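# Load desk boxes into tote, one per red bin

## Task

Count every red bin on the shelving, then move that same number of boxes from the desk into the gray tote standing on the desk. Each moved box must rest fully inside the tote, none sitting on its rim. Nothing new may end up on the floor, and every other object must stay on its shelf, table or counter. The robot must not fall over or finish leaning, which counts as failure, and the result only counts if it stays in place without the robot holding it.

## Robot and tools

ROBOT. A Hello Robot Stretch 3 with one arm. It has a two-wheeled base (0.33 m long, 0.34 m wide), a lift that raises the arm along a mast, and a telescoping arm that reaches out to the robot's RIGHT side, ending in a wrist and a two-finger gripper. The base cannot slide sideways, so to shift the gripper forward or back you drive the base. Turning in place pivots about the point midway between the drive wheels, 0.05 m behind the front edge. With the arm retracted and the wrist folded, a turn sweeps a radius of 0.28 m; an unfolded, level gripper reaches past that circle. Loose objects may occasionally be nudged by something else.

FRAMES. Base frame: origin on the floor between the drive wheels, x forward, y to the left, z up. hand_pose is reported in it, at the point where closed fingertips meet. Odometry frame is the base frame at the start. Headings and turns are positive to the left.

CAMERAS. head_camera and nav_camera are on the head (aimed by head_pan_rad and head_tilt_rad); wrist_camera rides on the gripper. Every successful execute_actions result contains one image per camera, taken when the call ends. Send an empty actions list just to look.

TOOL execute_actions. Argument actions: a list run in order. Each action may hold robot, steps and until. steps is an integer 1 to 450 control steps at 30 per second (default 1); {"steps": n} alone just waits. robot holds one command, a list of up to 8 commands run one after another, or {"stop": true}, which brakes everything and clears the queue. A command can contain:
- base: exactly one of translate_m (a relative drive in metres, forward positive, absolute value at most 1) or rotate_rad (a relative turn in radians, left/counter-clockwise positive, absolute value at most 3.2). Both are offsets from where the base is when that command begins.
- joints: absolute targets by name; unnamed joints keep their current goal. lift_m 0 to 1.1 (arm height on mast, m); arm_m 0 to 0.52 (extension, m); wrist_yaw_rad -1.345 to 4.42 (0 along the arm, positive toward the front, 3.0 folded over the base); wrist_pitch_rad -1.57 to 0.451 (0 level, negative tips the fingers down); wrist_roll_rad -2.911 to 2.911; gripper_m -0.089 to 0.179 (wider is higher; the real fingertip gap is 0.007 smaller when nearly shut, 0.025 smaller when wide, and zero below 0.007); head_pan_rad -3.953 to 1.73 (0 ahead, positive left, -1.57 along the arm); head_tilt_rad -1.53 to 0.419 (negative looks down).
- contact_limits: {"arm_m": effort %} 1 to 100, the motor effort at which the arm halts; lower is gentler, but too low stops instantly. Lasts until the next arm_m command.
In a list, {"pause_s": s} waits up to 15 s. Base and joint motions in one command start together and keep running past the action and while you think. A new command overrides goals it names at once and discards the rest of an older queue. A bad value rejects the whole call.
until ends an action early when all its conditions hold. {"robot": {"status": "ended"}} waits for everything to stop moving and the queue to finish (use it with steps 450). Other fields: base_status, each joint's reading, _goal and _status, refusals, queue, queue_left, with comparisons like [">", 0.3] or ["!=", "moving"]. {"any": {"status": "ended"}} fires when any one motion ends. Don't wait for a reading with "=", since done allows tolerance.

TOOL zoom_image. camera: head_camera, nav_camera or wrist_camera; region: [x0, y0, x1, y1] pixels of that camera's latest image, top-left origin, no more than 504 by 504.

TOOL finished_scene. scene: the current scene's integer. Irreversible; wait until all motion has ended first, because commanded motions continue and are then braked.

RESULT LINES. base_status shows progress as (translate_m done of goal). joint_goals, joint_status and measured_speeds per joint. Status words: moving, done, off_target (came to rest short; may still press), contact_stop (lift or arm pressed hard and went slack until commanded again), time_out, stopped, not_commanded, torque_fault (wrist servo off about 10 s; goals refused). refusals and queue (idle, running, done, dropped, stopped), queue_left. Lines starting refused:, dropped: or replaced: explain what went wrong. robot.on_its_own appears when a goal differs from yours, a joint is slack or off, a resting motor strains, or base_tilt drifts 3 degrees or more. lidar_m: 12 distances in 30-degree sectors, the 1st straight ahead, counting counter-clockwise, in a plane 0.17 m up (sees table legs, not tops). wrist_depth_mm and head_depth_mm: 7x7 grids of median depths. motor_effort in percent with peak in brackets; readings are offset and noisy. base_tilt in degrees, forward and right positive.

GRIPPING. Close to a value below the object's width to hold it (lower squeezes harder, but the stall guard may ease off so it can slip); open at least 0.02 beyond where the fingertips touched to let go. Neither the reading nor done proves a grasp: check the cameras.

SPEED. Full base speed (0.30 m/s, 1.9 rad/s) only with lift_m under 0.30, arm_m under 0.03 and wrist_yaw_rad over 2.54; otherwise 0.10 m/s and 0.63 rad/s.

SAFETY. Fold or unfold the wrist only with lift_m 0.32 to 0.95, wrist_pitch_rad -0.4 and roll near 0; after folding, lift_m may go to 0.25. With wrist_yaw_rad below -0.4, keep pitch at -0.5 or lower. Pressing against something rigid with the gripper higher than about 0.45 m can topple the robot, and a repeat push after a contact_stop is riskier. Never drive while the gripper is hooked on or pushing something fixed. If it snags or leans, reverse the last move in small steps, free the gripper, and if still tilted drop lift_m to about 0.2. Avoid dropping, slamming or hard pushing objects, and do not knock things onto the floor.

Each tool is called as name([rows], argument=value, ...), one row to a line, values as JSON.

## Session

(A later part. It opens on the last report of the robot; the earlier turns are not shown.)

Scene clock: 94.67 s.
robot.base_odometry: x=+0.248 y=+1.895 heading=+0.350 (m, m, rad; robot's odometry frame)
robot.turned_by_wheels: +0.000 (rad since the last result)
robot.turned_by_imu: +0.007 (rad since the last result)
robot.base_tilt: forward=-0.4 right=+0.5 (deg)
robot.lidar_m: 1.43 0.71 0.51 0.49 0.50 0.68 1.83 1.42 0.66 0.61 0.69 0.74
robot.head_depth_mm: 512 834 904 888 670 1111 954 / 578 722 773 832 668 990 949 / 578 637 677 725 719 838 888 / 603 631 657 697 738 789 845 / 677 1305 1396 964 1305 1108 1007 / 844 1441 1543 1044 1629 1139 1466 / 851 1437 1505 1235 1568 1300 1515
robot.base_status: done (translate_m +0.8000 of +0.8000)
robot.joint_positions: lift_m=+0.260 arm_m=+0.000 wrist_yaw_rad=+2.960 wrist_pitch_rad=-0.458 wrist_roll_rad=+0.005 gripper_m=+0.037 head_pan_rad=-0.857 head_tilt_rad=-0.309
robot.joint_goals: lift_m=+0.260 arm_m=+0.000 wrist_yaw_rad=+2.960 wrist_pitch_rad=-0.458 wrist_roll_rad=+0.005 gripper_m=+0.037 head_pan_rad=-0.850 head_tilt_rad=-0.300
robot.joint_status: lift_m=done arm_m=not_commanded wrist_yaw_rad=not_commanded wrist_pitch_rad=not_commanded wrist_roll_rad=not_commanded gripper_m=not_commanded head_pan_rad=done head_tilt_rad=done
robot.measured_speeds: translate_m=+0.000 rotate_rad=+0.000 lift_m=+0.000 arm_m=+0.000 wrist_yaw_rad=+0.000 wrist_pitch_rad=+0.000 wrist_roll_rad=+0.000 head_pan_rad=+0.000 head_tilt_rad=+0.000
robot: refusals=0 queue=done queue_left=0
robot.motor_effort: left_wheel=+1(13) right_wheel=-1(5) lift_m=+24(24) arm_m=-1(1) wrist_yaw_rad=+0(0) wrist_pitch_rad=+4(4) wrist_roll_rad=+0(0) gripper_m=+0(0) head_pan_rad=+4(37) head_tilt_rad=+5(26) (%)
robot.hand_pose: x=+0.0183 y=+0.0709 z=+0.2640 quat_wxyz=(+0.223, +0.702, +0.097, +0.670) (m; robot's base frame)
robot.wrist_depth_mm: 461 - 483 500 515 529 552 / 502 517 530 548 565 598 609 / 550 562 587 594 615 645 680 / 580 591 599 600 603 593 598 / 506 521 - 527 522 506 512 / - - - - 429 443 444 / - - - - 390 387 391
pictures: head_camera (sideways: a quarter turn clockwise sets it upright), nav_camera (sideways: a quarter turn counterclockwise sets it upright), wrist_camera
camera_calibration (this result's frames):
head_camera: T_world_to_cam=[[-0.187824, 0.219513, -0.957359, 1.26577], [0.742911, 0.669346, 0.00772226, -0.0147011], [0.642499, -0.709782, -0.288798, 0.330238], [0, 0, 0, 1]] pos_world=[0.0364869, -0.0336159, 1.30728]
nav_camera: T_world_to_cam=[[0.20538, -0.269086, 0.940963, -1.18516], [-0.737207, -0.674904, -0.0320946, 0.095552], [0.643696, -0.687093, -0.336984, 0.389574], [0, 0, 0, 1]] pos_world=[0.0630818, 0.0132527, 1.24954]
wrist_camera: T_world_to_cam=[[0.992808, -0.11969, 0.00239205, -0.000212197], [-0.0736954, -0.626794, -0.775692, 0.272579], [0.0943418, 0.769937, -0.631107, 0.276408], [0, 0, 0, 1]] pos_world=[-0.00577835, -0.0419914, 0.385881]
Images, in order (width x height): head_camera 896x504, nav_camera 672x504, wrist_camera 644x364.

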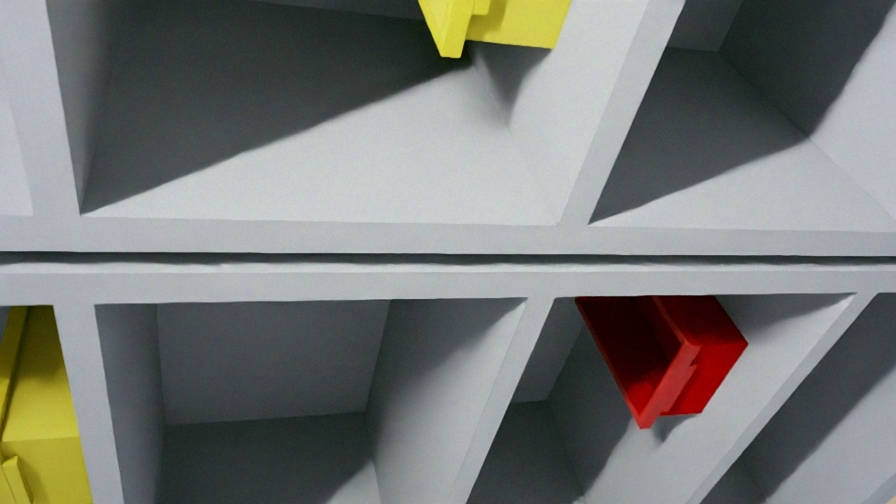

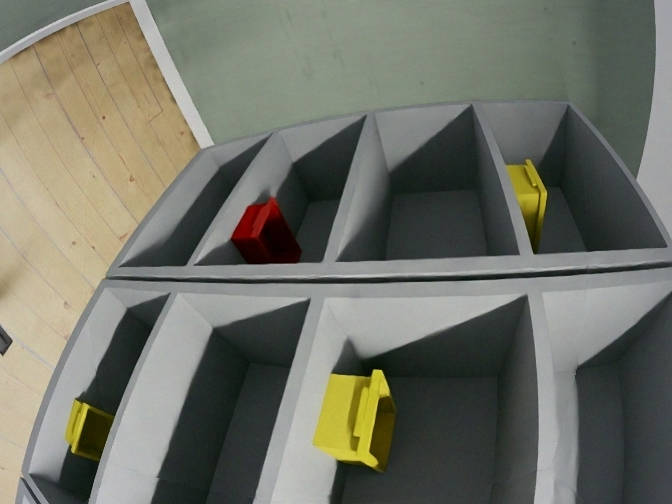

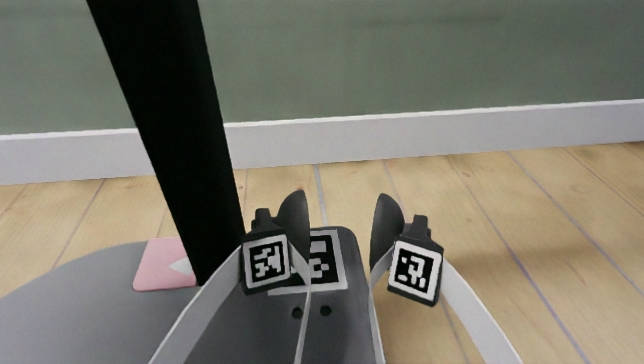

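execute_actions([
  {"robot":[{"base":{"rotate_rad":0.07},"joints":{"head_pan_rad":-2.6,"head_tilt_rad":-0.6}},{"base":{"translate_m":-1.0}},{"base":{"translate_m":-1.0}},{"base":{"translate_m":-0.8}}],"steps":450,"until":{"robot":{"status":"ended"}}},
])

Scene clock: 134.50 s.
robot.base_odometry: x=-2.304 y=+0.756 heading=+0.420 (m, m, rad; robot's odometry frame)
robot.turned_by_wheels: +0.070 (rad since the last result)
robot.turned_by_imu: +0.055 (rad since the last result)
robot.base_tilt: forward=-0.8 right=-0.1 (deg)
robot.lidar_m: 2.11 0.85 0.63 0.62 0.65 0.58 0.56 0.59 0.82 2.53 0.64 0.61
robot.head_depth_mm: 478 517 563 617 685 769 874 / 507 549 602 663 742 841 966 / 535 586 645 718 807 931 1089 / 571 626 697 780 891 1041 1204 / 610 674 755 858 994 1183 1276 / 653 729 826 948 1120 1352 1295 / 708 799 908 1063 1275 1459 1296
robot.base_status: moving (translate_m -0.7941 of -0.8000)
robot.joint_positions: lift_m=+0.260 arm_m=+0.000 wrist_yaw_rad=+2.960 wrist_pitch_rad=-0.458 wrist_roll_rad=+0.005 gripper_m=+0.037 head_pan_rad=-2.593 head_tilt_rad=-0.593
robot.joint_goals: lift_m=+0.260 arm_m=+0.000 wrist_yaw_rad=+2.960 wrist_pitch_rad=-0.458 wrist_roll_rad=+0.005 gripper_m=+0.037 head_pan_rad=-2.600 head_tilt_rad=-0.600
robot.joint_status: lift_m=done arm_m=not_commanded wrist_yaw_rad=not_commanded wrist_pitch_rad=not_commanded wrist_roll_rad=not_commanded gripper_m=not_commanded head_pan_rad=done head_tilt_rad=done
robot.measured_speeds: translate_m=-0.064 rotate_rad=+0.000 lift_m=+0.000 arm_m=+0.000 wrist_yaw_rad=+0.000 wrist_pitch_rad=+0.000 wrist_roll_rad=+0.000 head_pan_rad=+0.000 head_tilt_rad=+0.000
robot: refusals=0 queue=running queue_left=0
robot.motor_effort: left_wheel=+5(11) right_wheel=+3(9) lift_m=+24(24) arm_m=-1(1) wrist_yaw_rad=+0(1) wrist_pitch_rad=+4(4) wrist_roll_rad=+0(0) gripper_m=+0(0) head_pan_rad=-3(50) head_tilt_rad=-4(32) (%)
robot.hand_pose: x=+0.0183 y=+0.0709 z=+0.2640 quat_wxyz=(+0.223, +0.702, +0.097, +0.670) (m; robot's base frame)
robot.wrist_depth_mm: 588 - 606 622 624 637 650 / 646 663 659 683 686 696 726 / 668 703 702 711 716 728 740 / 603 593 597 599 599 596 605 / 503 522 - 522 521 513 502 / - - - - 429 439 438 / - - - - 389 388 388
pictures: head_camera (sideways: a quarter turn clockwise sets it upright), nav_camera (sideways: a quarter turn counterclockwise sets it upright), wrist_camera
camera_calibration (this result's frames):
head_camera: T_world_to_cam=[[0.466543, 0.283177, -0.837943, 1.10598], [0.535704, -0.844307, 0.0129372, -0.0202225], [-0.703818, -0.454925, -0.545604, 0.672629], [0, 0, 0, 1]] pos_world=[-0.0317461, -0.0242664, 1.294]
nav_camera: T_world_to_cam=[[-0.512728, -0.288929, 0.808474, -1.00797], [-0.536021, 0.843323, -0.0385571, 0.102725], [-0.670665, -0.453129, -0.587267, 0.723261], [0, 0, 0, 1]] pos_world=[0.0233168, -0.0501307, 1.24362]
wrist_camera: T_world_to_cam=[[0.992809, -0.119686, 0.0023922, -0.000211702], [-0.0736928, -0.626794, -0.775692, 0.272579], [0.0943389, 0.769938, -0.631107, 0.276408], [0, 0, 0, 1]] pos_world=[-0.00577875, -0.0419915, 0.385881]
Images, in order (width x height): head_camera 896x504, nav_camera 672x504, wrist_camera 644x364.

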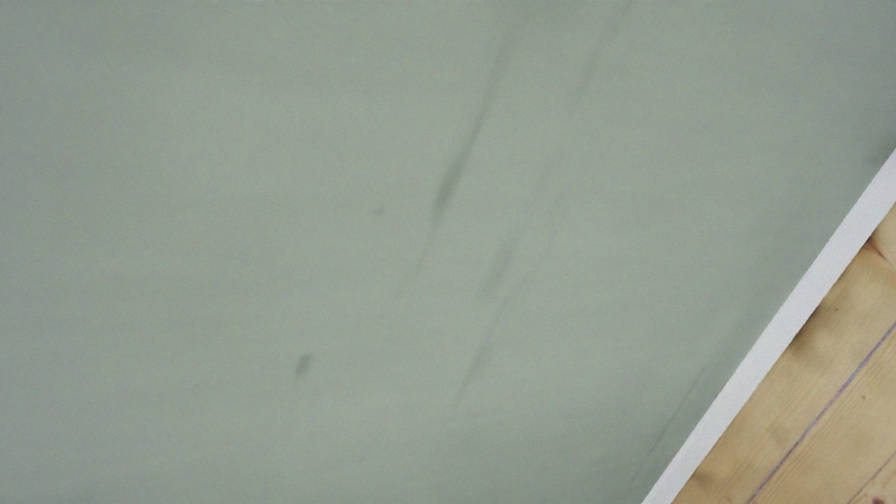

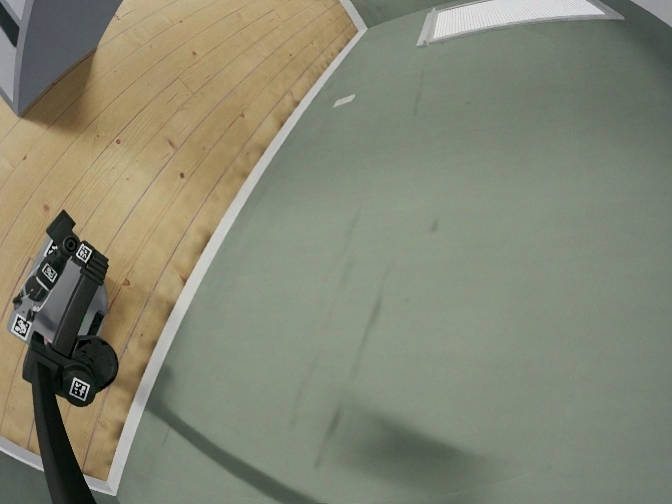

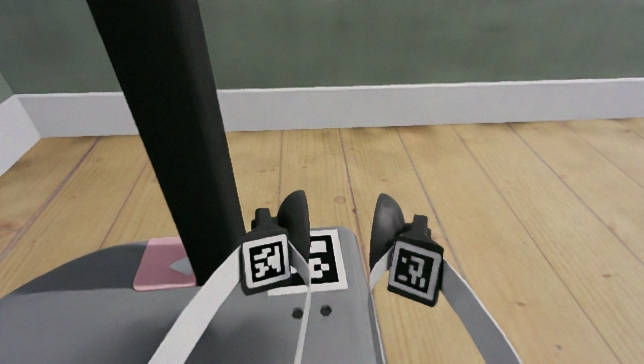

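execute_actions([
  {"robot":[{"base":{"rotate_rad":-1.46},"joints":{"head_pan_rad":-0.3,"head_tilt_rad":-0.6}},{"base":{"translate_m":1.0}},{"base":{"rotate_rad":0.63}},{"base":{"translate_m":1.0}}],"steps":450,"until":{"robot":{"status":"ended"}}},
])

Scene clock: 151.70 s.
robot.base_odometry: x=-0.886 y=-0.507 heading=-0.410 (m, m, rad; robot's odometry frame)
robot.turned_by_wheels: -0.830 (rad since the last result)
robot.turned_by_imu: -0.812 (rad since the last result)
robot.base_tilt: forward=-0.4 right=+0.6 (deg)
robot.lidar_m: 1.06 2.89 1.64 0.96 0.83 0.83 1.64 1.43 1.43 1.66 1.02 1.03
robot.head_depth_mm: 1267 1376 1403 1030 891 1521 1262 / 1330 1440 1407 975 1683 1520 1295 / 1392 1525 1409 1025 1718 1508 1285 / 1466 1606 1408 1031 1735 1508 1295 / 1550 1701 1329 1113 1777 1518 1284 / 1618 1798 1222 1161 1792 1531 1298 / 1739 1927 1255 1826 1838 1513 1293
robot.base_status: done (translate_m +1.0000 of +1.0000)
robot.joint_positions: lift_m=+0.260 arm_m=+0.000 wrist_yaw_rad=+2.960 wrist_pitch_rad=-0.458 wrist_roll_rad=+0.005 gripper_m=+0.037 head_pan_rad=-0.307 head_tilt_rad=-0.594
robot.joint_goals: lift_m=+0.260 arm_m=+0.000 wrist_yaw_rad=+2.960 wrist_pitch_rad=-0.458 wrist_roll_rad=+0.005 gripper_m=+0.037 head_pan_rad=-0.300 head_tilt_rad=-0.600
robot.joint_status: lift_m=done arm_m=not_commanded wrist_yaw_rad=not_commanded wrist_pitch_rad=not_commanded wrist_roll_rad=not_commanded gripper_m=not_commanded head_pan_rad=done head_tilt_rad=done
robot.measured_speeds: translate_m=+0.000 rotate_rad=+0.000 lift_m=+0.000 arm_m=+0.000 wrist_yaw_rad=+0.000 wrist_pitch_rad=+0.000 wrist_roll_rad=+0.000 head_pan_rad=+0.000 head_tilt_rad=+0.000
robot: refusals=0 queue=done queue_left=0
robot.motor_effort: left_wheel=-2(14) right_wheel=+3(10) lift_m=+24(23) arm_m=-1(1) wrist_yaw_rad=+0(0) wrist_pitch_rad=+4(4) wrist_roll_rad=+0(0) gripper_m=+0(0) head_pan_rad=+5(51) head_tilt_rad=-4(5) (%)
robot.hand_pose: x=+0.0183 y=+0.0709 z=+0.2640 quat_wxyz=(+0.223, +0.702, +0.097, +0.670) (m; robot's base frame)
robot.wrist_depth_mm: 654 - 963 - - - - / 691 772 932 942 959 939 962 / 699 736 720 737 735 730 741 / 595 596 587 592 597 598 605 / 503 524 - 529 517 504 508 / - - - - 429 444 440 / - - - - 391 387 390
pictures: head_camera (sideways: a quarter turn clockwise sets it upright), nav_camera (sideways: a quarter turn counterclockwise sets it upright), wrist_camera
camera_calibration (this result's frames):
head_camera: T_world_to_cam=[[-0.519904, 0.166561, -0.837829, 1.11185], [0.286096, 0.958114, 0.0129407, -0.0187045], [0.804891, -0.232971, -0.545779, 0.663654], [0, 0, 0, 1]] pos_world=[0.0492373, -0.0126574, 1.29399]
nav_camera: T_world_to_cam=[[0.554528, -0.197654, 0.808351, -1.01432], [-0.28515, -0.957707, -0.0385608, 0.1012], [0.781785, -0.209119, -0.587436, 0.714621], [0, 0, 0, 1]] pos_world=[0.0326436, 0.0458766, 1.24362]
wrist_camera: T_world_to_cam=[[0.992808, -0.11969, 0.00239197, -0.000214502], [-0.0736958, -0.626798, -0.775689, 0.272565], [0.0943413, 0.769934, -0.631111, 0.276424], [0, 0, 0, 1]] pos_world=[-0.00577838, -0.0420112, 0.385881]
Images, in order (width x height): head_camera 896x504, nav_camera 672x504, wrist_camera 644x364.

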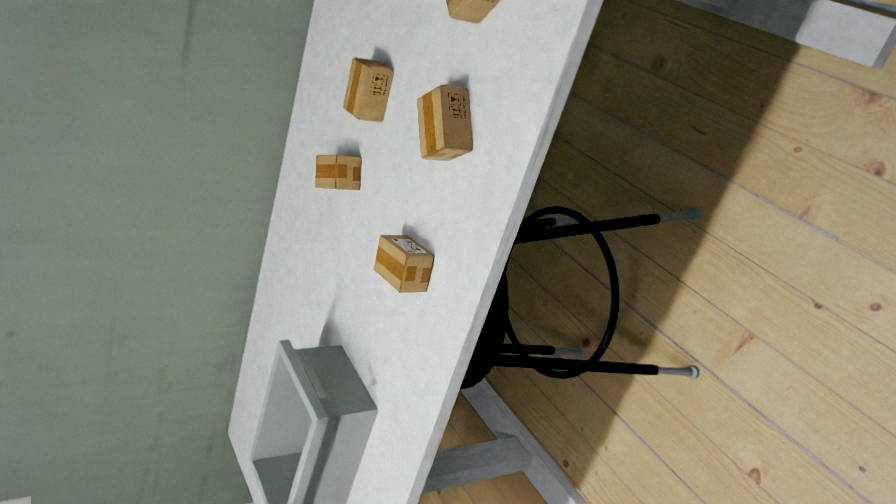

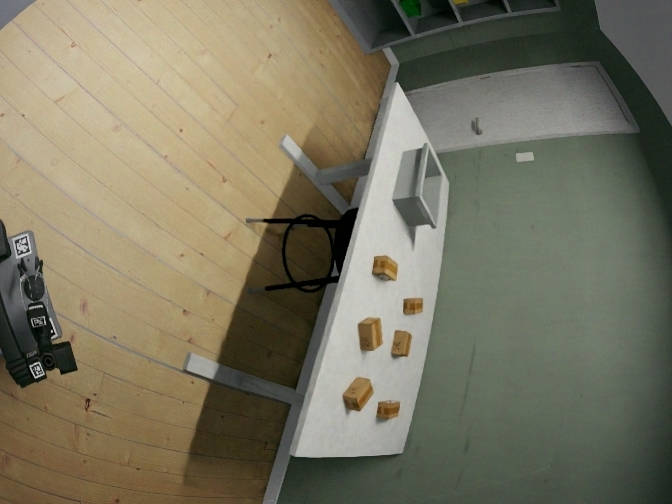

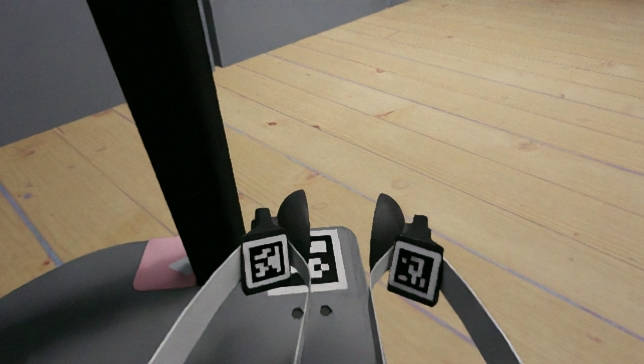

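execute_actions([
  {"robot":[{"base":{"translate_m":0.56},"joints":{"lift_m":0.93,"wrist_pitch_rad":-0.4,"wrist_roll_rad":0.0,"head_pan_rad":-1.4,"head_tilt_rad":-0.9}},{"base":{"rotate_rad":0.733},"joints":{"wrist_yaw_rad":0.0,"gripper_m":0.13}},{"joints":{"lift_m":1.02,"wrist_pitch_rad":-1.5}}],"steps":450,"until":{"robot":{"status":"ended"}}},
])

Scene clock: 180.77 s.
robot.base_odometry: x=-0.372 y=-0.730 heading=+0.323 (m, m, rad; robot's odometry frame)
robot.turned_by_wheels: +0.733 (rad since the last result)
robot.turned_by_imu: +0.742 (rad since the last result)
robot.base_tilt: forward=-0.4 right=+0.3 (deg)
robot.lidar_m: 2.50 1.80 1.29 1.22 1.26 1.92 1.83 1.61 0.73 0.53 0.50 1.05
robot.head_depth_mm: 962 1036 - - - - - / 978 1020 811 754 - - - / 994 1020 831 725 632 1225 1152 / 1011 1027 834 689 633 1302 1136 / 1028 1025 850 711 633 1268 1155 / 1047 1030 851 726 647 1268 1155 / 1061 1030 834 727 658 1283 1154
robot.base_status: done (rotate_rad +0.7329 of +0.7330)
robot.joint_positions: lift_m=+1.020 arm_m=+0.000 wrist_yaw_rad=+0.003 wrist_pitch_rad=-1.496 wrist_roll_rad=+0.005 gripper_m=+0.130 head_pan_rad=-1.393 head_tilt_rad=-0.889
robot.joint_goals: lift_m=+1.020 arm_m=+0.000 wrist_yaw_rad=+0.000 wrist_pitch_rad=-1.500 wrist_roll_rad=+0.000 gripper_m=+0.130 head_pan_rad=-1.400 head_tilt_rad=-0.900
robot.joint_status: lift_m=done arm_m=not_commanded wrist_yaw_rad=done wrist_pitch_rad=done wrist_roll_rad=done gripper_m=done head_pan_rad=done head_tilt_rad=done
robot.measured_speeds: translate_m=+0.000 rotate_rad=+0.000 lift_m=+0.000 arm_m=+0.000 wrist_yaw_rad=+0.000 wrist_pitch_rad=+0.000 wrist_roll_rad=+0.000 head_pan_rad=+0.000 head_tilt_rad=+0.000
robot: refusals=0 queue=done queue_left=0
robot.motor_effort: left_wheel=-2(10) right_wheel=+3(10) lift_m=+31(31) arm_m=-1(1) wrist_yaw_rad=-3(6) wrist_pitch_rad=-1(7) wrist_roll_rad=-3(3) gripper_m=+0(82) head_pan_rad=-4(49) head_tilt_rad=-7(30) (%)
robot.hand_pose: x=-0.0216 y=-0.1399 z=+0.9012 quat_wxyz=(+0.518, +0.480, -0.519, -0.482) (m; robot's base frame)
robot.wrist_depth_mm: - - 772 - 983 939 971 / - - - - - - 977 / - - - - - - - / - - - - - - - / - - - - - - - / - - - - - - - / - - - - - - -
pictures: head_camera (sideways: a quarter turn clockwise sets it upright), nav_camera (sideways: a quarter turn counterclockwise sets it upright), wrist_camera
camera_calibration (this result's frames):
head_camera: T_world_to_cam=[[-0.13359, 0.754361, -0.642723, 0.855201], [0.981905, 0.188586, 0.0172529, -0.0285571], [0.134223, -0.628788, -0.765904, 0.954069], [0, 0, 0, 1]] pos_world=[0.0142284, -0.0398368, 1.28088]
nav_camera: T_world_to_cam=[[0.120361, -0.789233, 0.602184, -0.742987], [-0.982427, -0.181862, -0.0419909, 0.109903], [0.142655, -0.586547, -0.797253, 0.99141], [0, 0, 0, 1]] pos_world=[0.0559685, 0.0151059, 1.24243]
wrist_camera: T_world_to_cam=[[-0.99807, -0.0352749, -0.0511097, 0.0296006], [-0.0425127, 0.988033, 0.148267, 0.0257188], [0.0452679, 0.150154, -0.987626, 1.07818], [0, 0, 0, 1]] pos_world=[-0.0181699, -0.186259, 1.06253]
Images, in order (width x height): head_camera 896x504, nav_camera 672x504, wrist_camera 644x364.

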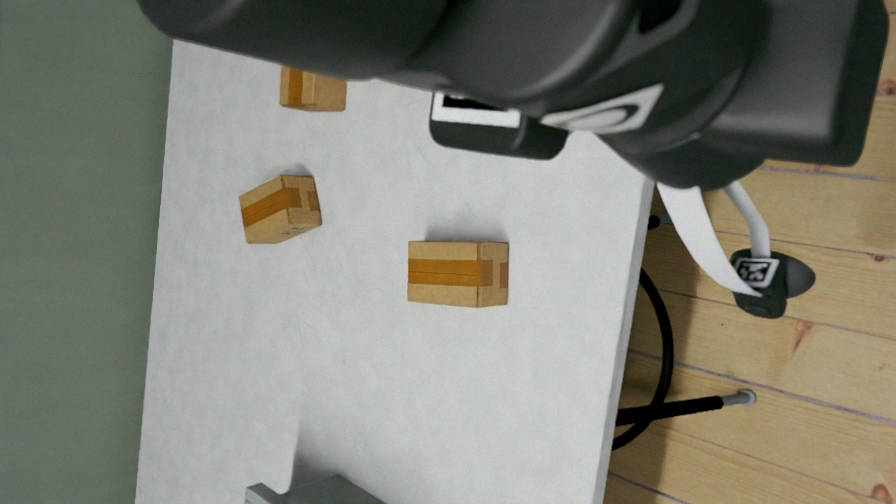

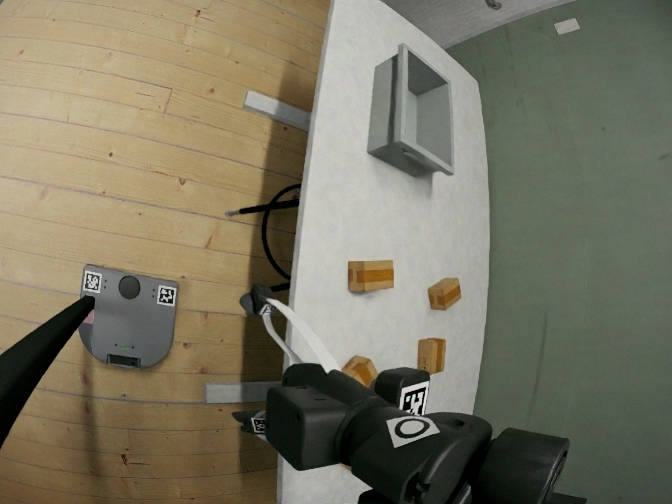

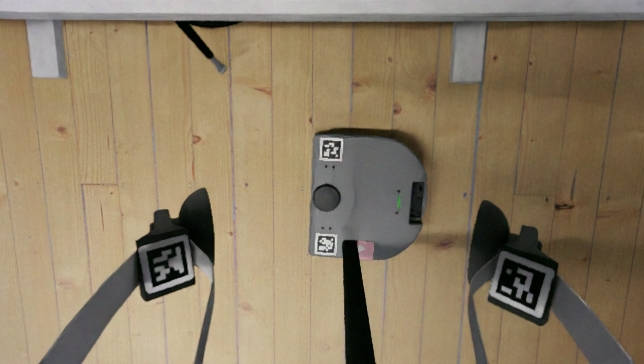

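execute_actions([
  {"robot":[{"base":{"translate_m":0.14},"joints":{"lift_m":0.96,"arm_m":0.31,"wrist_yaw_rad":0.17,"head_pan_rad":-1.5,"head_tilt_rad":-0.85}}],"steps":450,"until":{"robot":{"status":"ended"}}},
])

Scene clock: 201.33 s.
robot.base_odometry: x=-0.240 y=-0.686 heading=+0.323 (m, m, rad; robot's odometry frame)
robot.turned_by_wheels: +0.000 (rad since the last result)
robot.turned_by_imu: +0.002 (rad since the last result)
robot.base_tilt: forward=-0.4 right=+0.6 (deg)
robot.lidar_m: 2.36 1.81 1.29 1.23 1.26 2.06 1.97 1.59 0.81 0.53 0.41 0.94
robot.head_depth_mm: - 1019 836 746 644 1235 1163 / - - 840 749 646 1231 1159 / 970 1059 844 749 634 1233 1165 / 978 1063 890 735 650 1238 1167 / 988 1060 890 749 649 1063 1168 / 993 1069 895 751 648 1266 1169 / 995 1079 750 680 651 1268 1173
robot.base_status: done (translate_m +0.1400 of +0.1400)
robot.joint_positions: lift_m=+0.960 arm_m=+0.310 wrist_yaw_rad=+0.168 wrist_pitch_rad=-1.497 wrist_roll_rad=+0.005 gripper_m=+0.130 head_pan_rad=-1.493 head_tilt_rad=-0.853
robot.joint_goals: lift_m=+0.960 arm_m=+0.310 wrist_yaw_rad=+0.170 wrist_pitch_rad=-1.500 wrist_roll_rad=+0.000 gripper_m=+0.130 head_pan_rad=-1.500 head_tilt_rad=-0.850
robot.joint_status: lift_m=done arm_m=done wrist_yaw_rad=done wrist_pitch_rad=done wrist_roll_rad=done gripper_m=done head_pan_rad=done head_tilt_rad=done
robot.measured_speeds: translate_m=+0.000 rotate_rad=+0.000 lift_m=+0.000 arm_m=+0.000 wrist_yaw_rad=+0.000 wrist_pitch_rad=+0.000 wrist_roll_rad=+0.000 head_pan_rad=+0.000 head_tilt_rad=+0.000
robot: refusals=0 queue=done queue_left=0
robot.motor_effort: left_wheel=-2(3) right_wheel=+2(8) lift_m=+23(31) arm_m=+4(5) wrist_yaw_rad=+1(6) wrist_pitch_rad=+0(0) wrist_roll_rad=-3(3) gripper_m=+0(0) head_pan_rad=-5(13) head_tilt_rad=+2(5) (%)
robot.hand_pose: x=-0.0225 y=-0.4496 z=+0.8416 quat_wxyz=(+0.556, +0.522, -0.477, -0.438) (m; robot's base frame)
robot.wrist_depth_mm: 278 275 269 266 264 258 257 / 281 278 274 272 269 264 260 / 290 285 283 233 275 271 270 / 298 294 291 235 281 278 272 / 305 301 295 242 288 283 236 / 312 309 303 302 294 - 237 / - - 313 307 303 300 295
pictures: head_camera (sideways: a quarter turn clockwise sets it upright), nav_camera (sideways: a quarter turn counterclockwise sets it upright), wrist_camera
camera_calibration (this result's frames):
head_camera: T_world_to_cam=[[-0.0558179, 0.740291, -0.669966, 0.890224], [0.995774, 0.0902847, 0.0167992, -0.0280518], [0.072924, -0.666197, -0.742202, 0.923621], [0, 0, 0, 1]] pos_world=[0.0102696, -0.0411782, 1.2824]
nav_camera: T_world_to_cam=[[0.0392865, -0.775107, 0.630607, -0.779527], [-0.995553, -0.0844375, -0.0417634, 0.109689], [0.085618, -0.626162, -0.774977, 0.962795], [0, 0, 0, 1]] pos_world=[0.0573935, 0.00791132, 1.2423]
wrist_camera: T_world_to_cam=[[-0.978639, -0.19912, -0.0511536, -0.0584086], [-0.20464, 0.967339, 0.149594, 0.326453], [0.0196957, 0.156866, -0.987423, 1.06806], [0, 0, 0, 1]] pos_world=[-0.0113918, -0.494964, 1.00281]
Images, in order (width x height): head_camera 896x504, nav_camera 672x504, wrist_camera 644x364.

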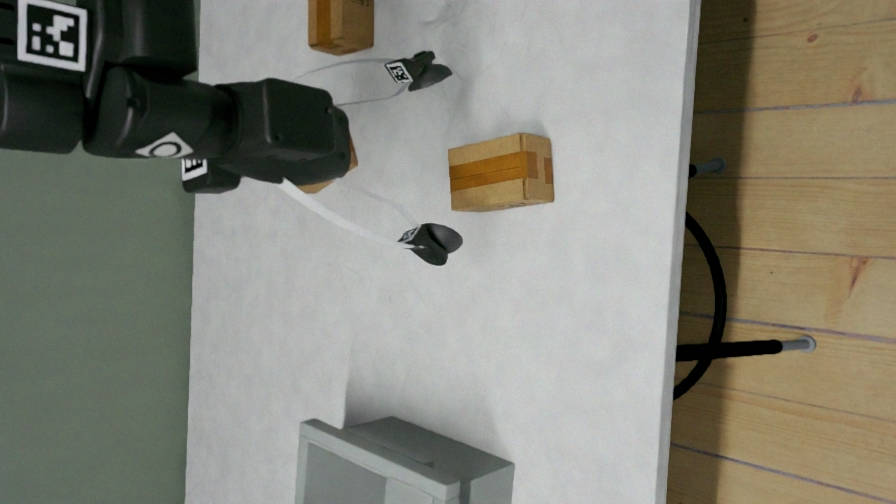

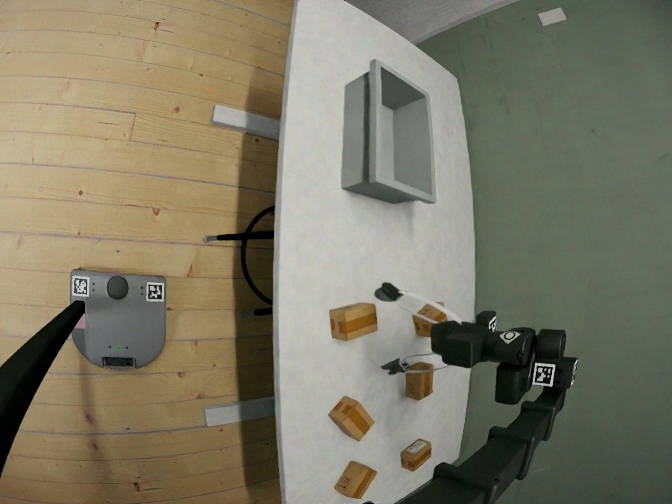

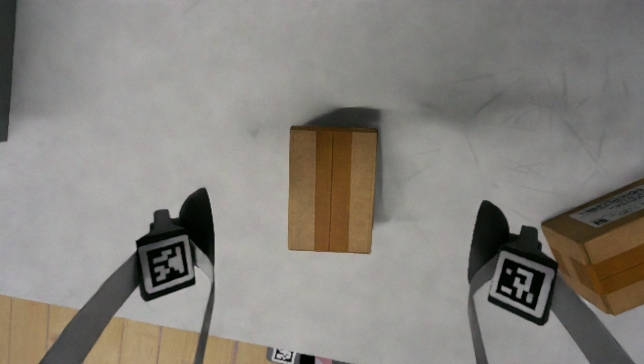

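execute_actions([
  {"robot":[{"base":{"translate_m":0.006},"joints":{"lift_m":0.865,"gripper_m":0.11}},{"joints":{"gripper_m":0.02}}],"steps":450,"until":{"robot":{"status":"ended"}}},
])

Scene clock: 214.30 s.
robot.base_odometry: x=-0.234 y=-0.684 heading=+0.323 (m, m, rad; robot's odometry frame)
robot.turned_by_wheels: +0.000 (rad since the last result)
robot.turned_by_imu: +0.001 (rad since the last result)
robot.base_tilt: forward=-0.4 right=+0.5 (deg)
robot.lidar_m: 2.35 1.81 1.29 1.23 1.26 2.07 1.97 1.59 0.81 0.53 0.41 0.94
robot.head_depth_mm: 958 - 819 749 646 1239 1158 / 962 - - 748 647 1246 1169 / 968 1060 893 662 634 1240 1159 / 976 1064 888 749 647 1243 1165 / 984 1064 891 749 647 1035 1161 / 994 1064 891 752 651 1262 1162 / 996 1073 751 675 650 1262 1169
robot.base_status: done (translate_m +0.0060 of +0.0060)
robot.joint_positions: lift_m=+0.865 arm_m=+0.310 wrist_yaw_rad=+0.168 wrist_pitch_rad=-1.497 wrist_roll_rad=+0.005 gripper_m=+0.021 head_pan_rad=-1.493 head_tilt_rad=-0.853
robot.joint_goals: lift_m=+0.865 arm_m=+0.310 wrist_yaw_rad=+0.170 wrist_pitch_rad=-1.500 wrist_roll_rad=+0.000 gripper_m=+0.020 head_pan_rad=-1.500 head_tilt_rad=-0.850
robot.joint_status: lift_m=done arm_m=done wrist_yaw_rad=done wrist_pitch_rad=done wrist_roll_rad=done gripper_m=done head_pan_rad=done head_tilt_rad=done
robot.measured_speeds: translate_m=+0.000 rotate_rad=+0.000 lift_m=+0.000 arm_m=+0.000 wrist_yaw_rad=+0.000 wrist_pitch_rad=+0.000 wrist_roll_rad=+0.000 head_pan_rad=+0.000 head_tilt_rad=+0.000
robot: refusals=0 queue=done queue_left=0
robot.motor_effort: left_wheel=-1(4) right_wheel=+3(8) lift_m=+24(23) arm_m=+4(5) wrist_yaw_rad=+1(2) wrist_pitch_rad=-1(1) wrist_roll_rad=-3(3) gripper_m=-16(90) head_pan_rad=-3(4) head_tilt_rad=+1(2) (%)
robot.hand_pose: x=-0.0225 y=-0.4496 z=+0.7466 quat_wxyz=(+0.556, +0.522, -0.477, -0.438) (m; robot's base frame)
robot.wrist_depth_mm: 183 182 178 176 174 172 170 / 187 186 183 180 179 177 175 / 193 190 187 136 181 180 178 / 197 195 191 135 135 185 182 / 202 201 196 139 137 189 186 / 208 205 204 142 142 193 191 / 212 210 207 205 201 199 196
pictures: head_camera (sideways: a quarter turn clockwise sets it upright), nav_camera (sideways: a quarter turn counterclockwise sets it upright), wrist_camera
camera_calibration (this result's frames):
head_camera: T_world_to_cam=[[-0.0558179, 0.740291, -0.669966, 0.890224], [0.995774, 0.0902847, 0.0167992, -0.0280518], [0.072924, -0.666197, -0.742202, 0.923621], [0, 0, 0, 1]] pos_world=[0.0102696, -0.0411782, 1.2824]
nav_camera: T_world_to_cam=[[0.0392865, -0.775107, 0.630607, -0.779527], [-0.995553, -0.0844375, -0.0417634, 0.109689], [0.085618, -0.626163, -0.774977, 0.962795], [0, 0, 0, 1]] pos_world=[0.0573935, 0.00791132, 1.2423]
wrist_camera: T_world_to_cam=[[-0.978639, -0.199119, -0.0511539, -0.0632684], [-0.20464, 0.967337, 0.149602, 0.34066], [0.0196944, 0.156875, -0.987422, 0.974262], [0, 0, 0, 1]] pos_world=[-0.0113919, -0.494968, 0.907808]
Images, in order (width x height): head_camera 896x504, nav_camera 672x504, wrist_camera 644x364.

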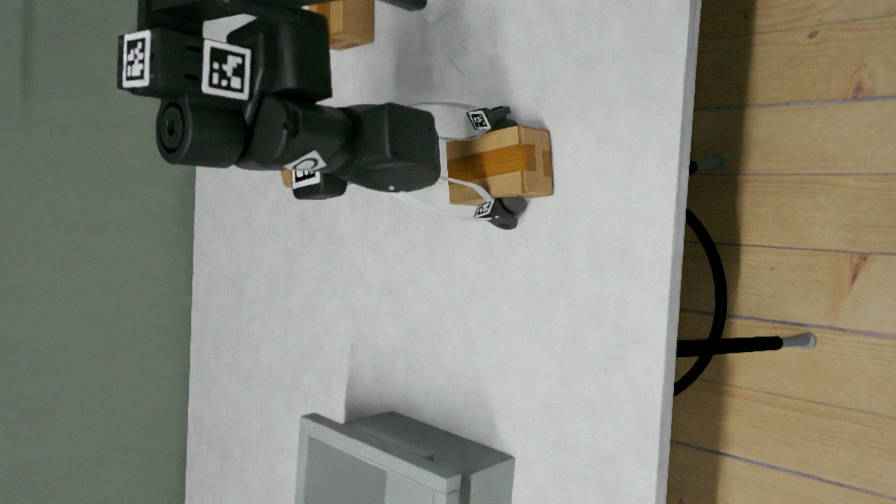

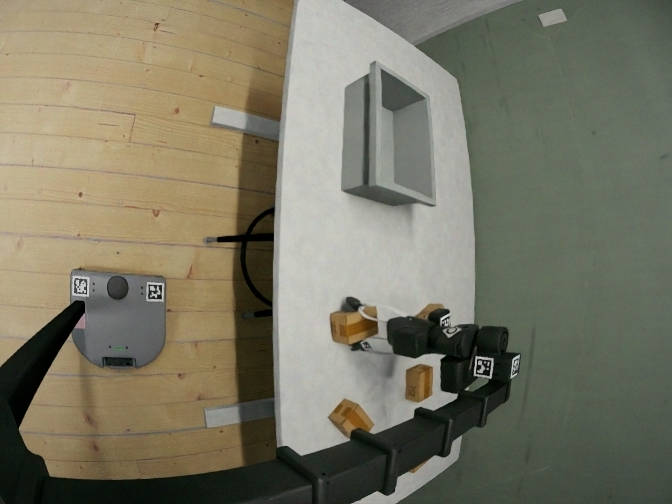

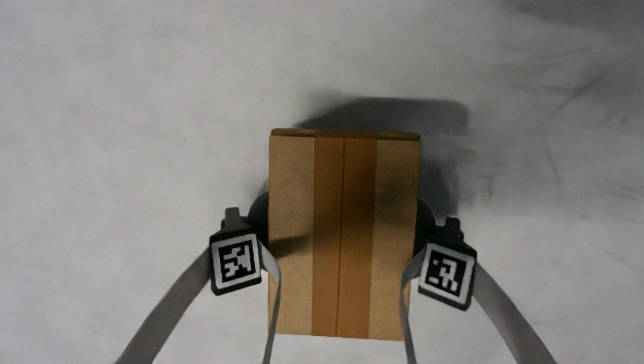

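execute_actions([
  {"robot":{"joints":{"lift_m":1.0}},"steps":100,"until":{"robot":{"lift_m":[">",0.885]}}},
  {"robot":{"base":{"translate_m":0.47},"joints":{"lift_m":1.0,"arm_m":0.44,"wrist_yaw_rad":0.0}},"steps":450,"until":{"robot":{"status":"ended"}}},
])

Scene clock: 244.13 s.
robot.base_odometry: x=+0.212 y=-0.535 heading=+0.323 (m, m, rad; robot's odometry frame)
robot.turned_by_wheels: +0.000 (rad since the last result)
robot.turned_by_imu: +0.003 (rad since the last result)
robot.base_tilt: forward=-0.4 right=+0.6 (deg)
robot.lidar_m: 1.89 1.83 1.31 1.25 1.28 1.71 2.45 0.74 0.45 0.64 0.65 1.43
robot.head_depth_mm: 952 1035 888 741 632 599 1142 / - 1025 713 745 639 597 1157 / 947 1048 643 745 648 598 1160 / 958 1055 886 702 649 1239 1163 / 962 1069 890 751 648 1234 1166 / 974 1067 894 753 650 1224 1145 / 982 1101 891 752 649 1242 1171
robot.base_status: done (translate_m +0.4700 of +0.4700)
robot.joint_positions: lift_m=+1.000 arm_m=+0.440 wrist_yaw_rad=+0.001 wrist_pitch_rad=-1.497 wrist_roll_rad=+0.005 gripper_m=+0.021 head_pan_rad=-1.493 head_tilt_rad=-0.853
robot.joint_goals: lift_m=+1.000 arm_m=+0.440 wrist_yaw_rad=+0.000 wrist_pitch_rad=-1.500 wrist_roll_rad=+0.000 gripper_m=+0.020 head_pan_rad=-1.500 head_tilt_rad=-0.850
robot.joint_status: lift_m=done arm_m=done wrist_yaw_rad=done wrist_pitch_rad=done wrist_roll_rad=done gripper_m=done head_pan_rad=done head_tilt_rad=done
robot.measured_speeds: translate_m=+0.000 rotate_rad=+0.000 lift_m=+0.000 arm_m=+0.000 wrist_yaw_rad=+0.000 wrist_pitch_rad=+0.000 wrist_roll_rad=+0.000 head_pan_rad=+0.000 head_tilt_rad=+0.000
robot: refusals=0 queue=done queue_left=0
robot.motor_effort: left_wheel=-1(3) right_wheel=+3(8) lift_m=+32(33) arm_m=+5(5) wrist_yaw_rad=-1(1) wrist_pitch_rad=-1(0) wrist_roll_rad=-3(3) gripper_m=-16(16) head_pan_rad=-4(5) head_tilt_rad=+1(1) (%)
robot.hand_pose: x=-0.0216 y=-0.5795 z=+0.8812 quat_wxyz=(+0.517, +0.481, -0.519, -0.482) (m; robot's base frame)
robot.wrist_depth_mm: 313 309 305 304 299 295 290 / 322 315 315 309 304 301 299 / 330 323 320 136 313 307 306 / 340 333 208 135 135 200 198 / 346 342 213 138 137 319 250 / 357 348 229 142 142 326 248 / 365 360 236 297 317 325 244
pictures: head_camera (sideways: a quarter turn clockwise sets it upright), nav_camera (sideways: a quarter turn counterclockwise sets it upright), wrist_camera
camera_calibration (this result's frames):
head_camera: T_world_to_cam=[[-0.0558096, 0.740257, -0.670004, 0.890274], [0.995775, 0.090278, 0.0167985, -0.028051], [0.0729219, -0.666236, -0.742167, 0.923576], [0, 0, 0, 1]] pos_world=[0.0102694, -0.0411792, 1.28241]
nav_camera: T_world_to_cam=[[0.0392781, -0.775075, 0.630648, -0.779579], [-0.995554, -0.0844321, -0.041763, 0.109688], [0.0856163, -0.626203, -0.774945, 0.962752], [0, 0, 0, 1]] pos_world=[0.0573938, 0.00790785, 1.2423]
wrist_camera: T_world_to_cam=[[-0.998107, -0.0341252, -0.0511605, 0.0137876], [-0.0414527, 0.987847, 0.149799, 0.461526], [0.0454268, 0.151636, -0.987392, 1.12506], [0, 0, 0, 1]] pos_world=[-0.0182147, -0.626045, 1.04244]
Images, in order (width x height): head_camera 896x504, nav_camera 672x504, wrist_camera 644x364.

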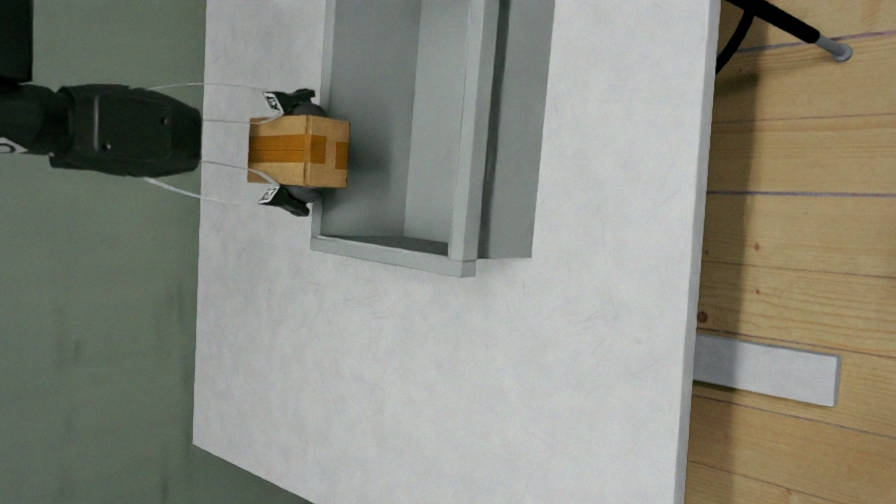

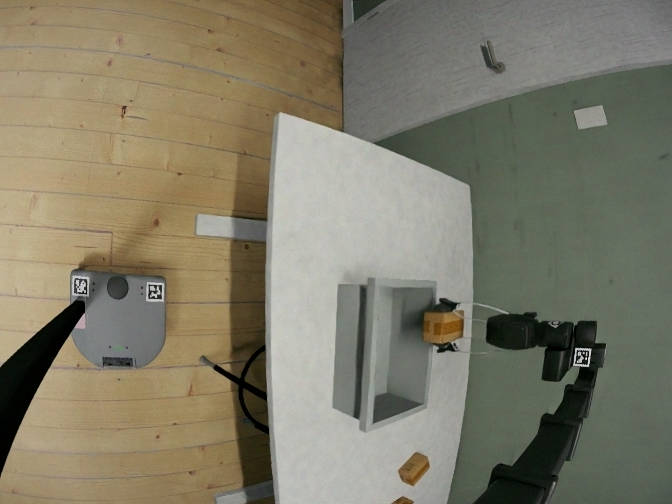

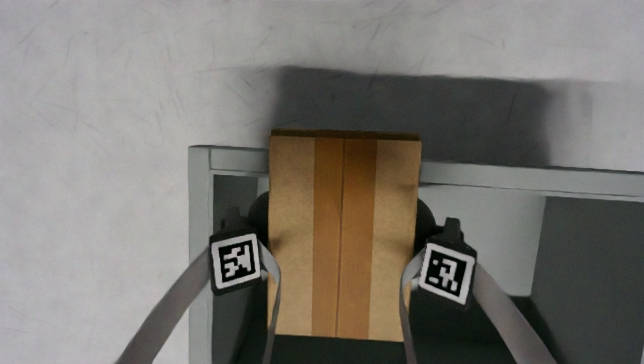

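execute_actions([
  {"robot":[{"joints":{"arm_m":0.374}},{"joints":{"lift_m":0.873}}],"steps":450,"until":{"robot":{"status":"ended"}}},
])

Scene clock: 276.97 s.
robot.base_odometry: x=+0.212 y=-0.535 heading=+0.323 (m, m, rad; robot's odometry frame)
robot.turned_by_wheels: +0.000 (rad since the last result)
robot.turned_by_imu: +0.001 (rad since the last result)
robot.base_tilt: forward=-0.5 right=+0.6 (deg)
robot.lidar_m: 1.89 1.83 1.31 1.25 1.28 1.71 2.44 0.74 0.45 0.63 0.65 1.43
robot.head_depth_mm: 908 - 886 742 634 598 1146 / 932 - 731 665 639 599 1164 / 951 1054 749 666 646 601 1165 / 961 1047 892 672 649 1235 1165 / 965 1064 892 752 647 1245 1164 / 974 1063 895 753 650 1227 1151 / 984 1103 894 751 650 1242 1163
robot.base_status: done (translate_m +0.4700 of +0.4700)
robot.joint_positions: lift_m=+0.873 arm_m=+0.374 wrist_yaw_rad=+0.001 wrist_pitch_rad=-1.497 wrist_roll_rad=+0.005 gripper_m=+0.021 head_pan_rad=-1.493 head_tilt_rad=-0.853
robot.joint_goals: lift_m=+0.873 arm_m=+0.374 wrist_yaw_rad=+0.000 wrist_pitch_rad=-1.500 wrist_roll_rad=+0.000 gripper_m=+0.020 head_pan_rad=-1.500 head_tilt_rad=-0.850
robot.joint_status: lift_m=done arm_m=done wrist_yaw_rad=done wrist_pitch_rad=done wrist_roll_rad=done gripper_m=done head_pan_rad=done head_tilt_rad=done
robot.measured_speeds: translate_m=+0.000 rotate_rad=+0.000 lift_m=+0.000 arm_m=+0.000 wrist_yaw_rad=+0.000 wrist_pitch_rad=+0.000 wrist_roll_rad=+0.000 head_pan_rad=+0.000 head_tilt_rad=+0.000
robot: refusals=0 queue=done queue_left=0
robot.motor_effort: left_wheel=-2(3) right_wheel=+3(2) lift_m=+23(32) arm_m=-5(5) wrist_yaw_rad=-2(3) wrist_pitch_rad=-1(1) wrist_roll_rad=-3(3) gripper_m=-15(15) head_pan_rad=-2(4) head_tilt_rad=+1(2) (%)
robot.hand_pose: x=-0.0216 y=-0.5141 z=+0.7545 quat_wxyz=(+0.517, +0.481, -0.519, -0.482) (m; robot's base frame)
robot.wrist_depth_mm: 96 115 121 114 109 104 100 / 97 125 186 185 183 181 178 / 99 127 191 137 186 185 183 / 100 130 195 135 135 190 188 / 101 132 182 138 137 194 192 / 103 130 207 142 141 197 196 / 101 127 206 200 204 204 200
pictures: head_camera (sideways: a quarter turn clockwise sets it upright), nav_camera (sideways: a quarter turn counterclockwise sets it upright), wrist_camera
camera_calibration (this result's frames):
head_camera: T_world_to_cam=[[-0.0558095, 0.740255, -0.670006, 0.890276], [0.995775, 0.090278, 0.0167985, -0.0280509], [0.072922, -0.666237, -0.742166, 0.923574], [0, 0, 0, 1]] pos_world=[0.0102694, -0.0411793, 1.28241]
nav_camera: T_world_to_cam=[[0.039278, -0.775073, 0.630649, -0.779581], [-0.995554, -0.0844322, -0.041763, 0.109688], [0.0856165, -0.626205, -0.774943, 0.96275], [0, 0, 0, 1]] pos_world=[0.0573938, 0.00790772, 1.2423]
wrist_camera: T_world_to_cam=[[-0.998107, -0.0341242, -0.0511611, 0.00954018], [-0.0414527, 0.987844, 0.149819, 0.41589], [0.0454268, 0.151656, -0.987389, 0.99009], [0, 0, 0, 1]] pos_world=[-0.0182147, -0.560662, 0.915784]
Images, in order (width x height): head_camera 896x504, nav_camera 672x504, wrist_camera 644x364.

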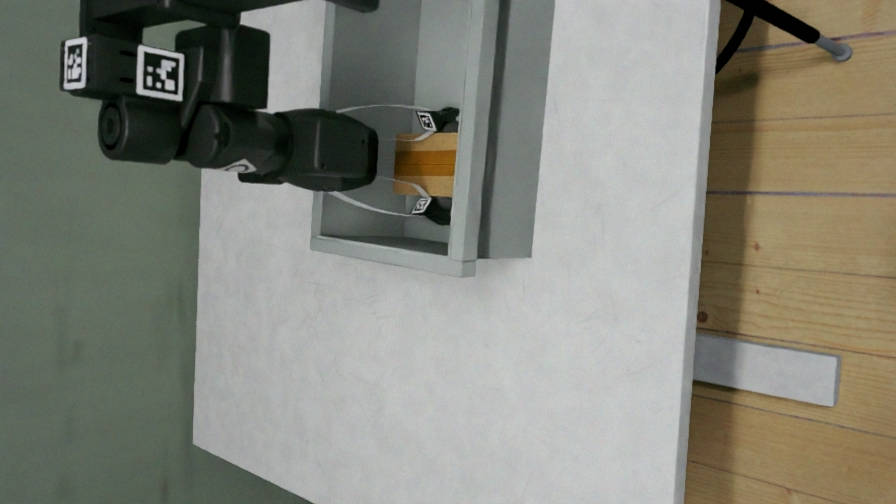

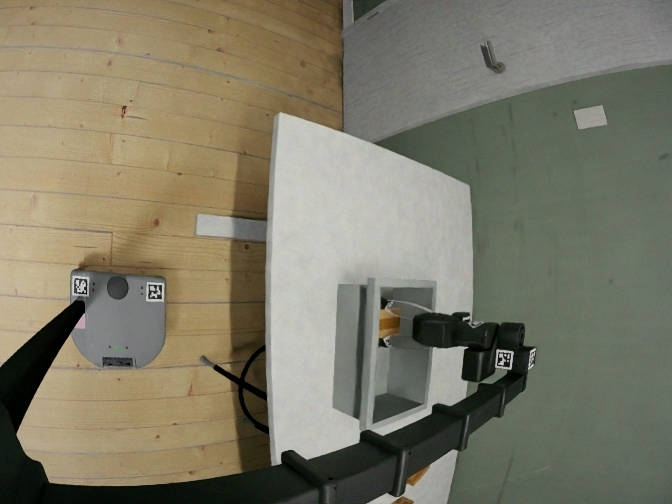

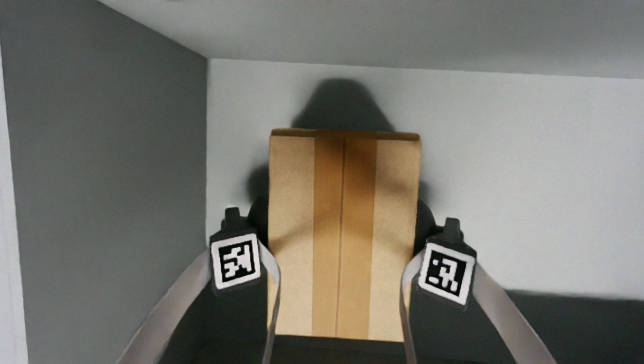

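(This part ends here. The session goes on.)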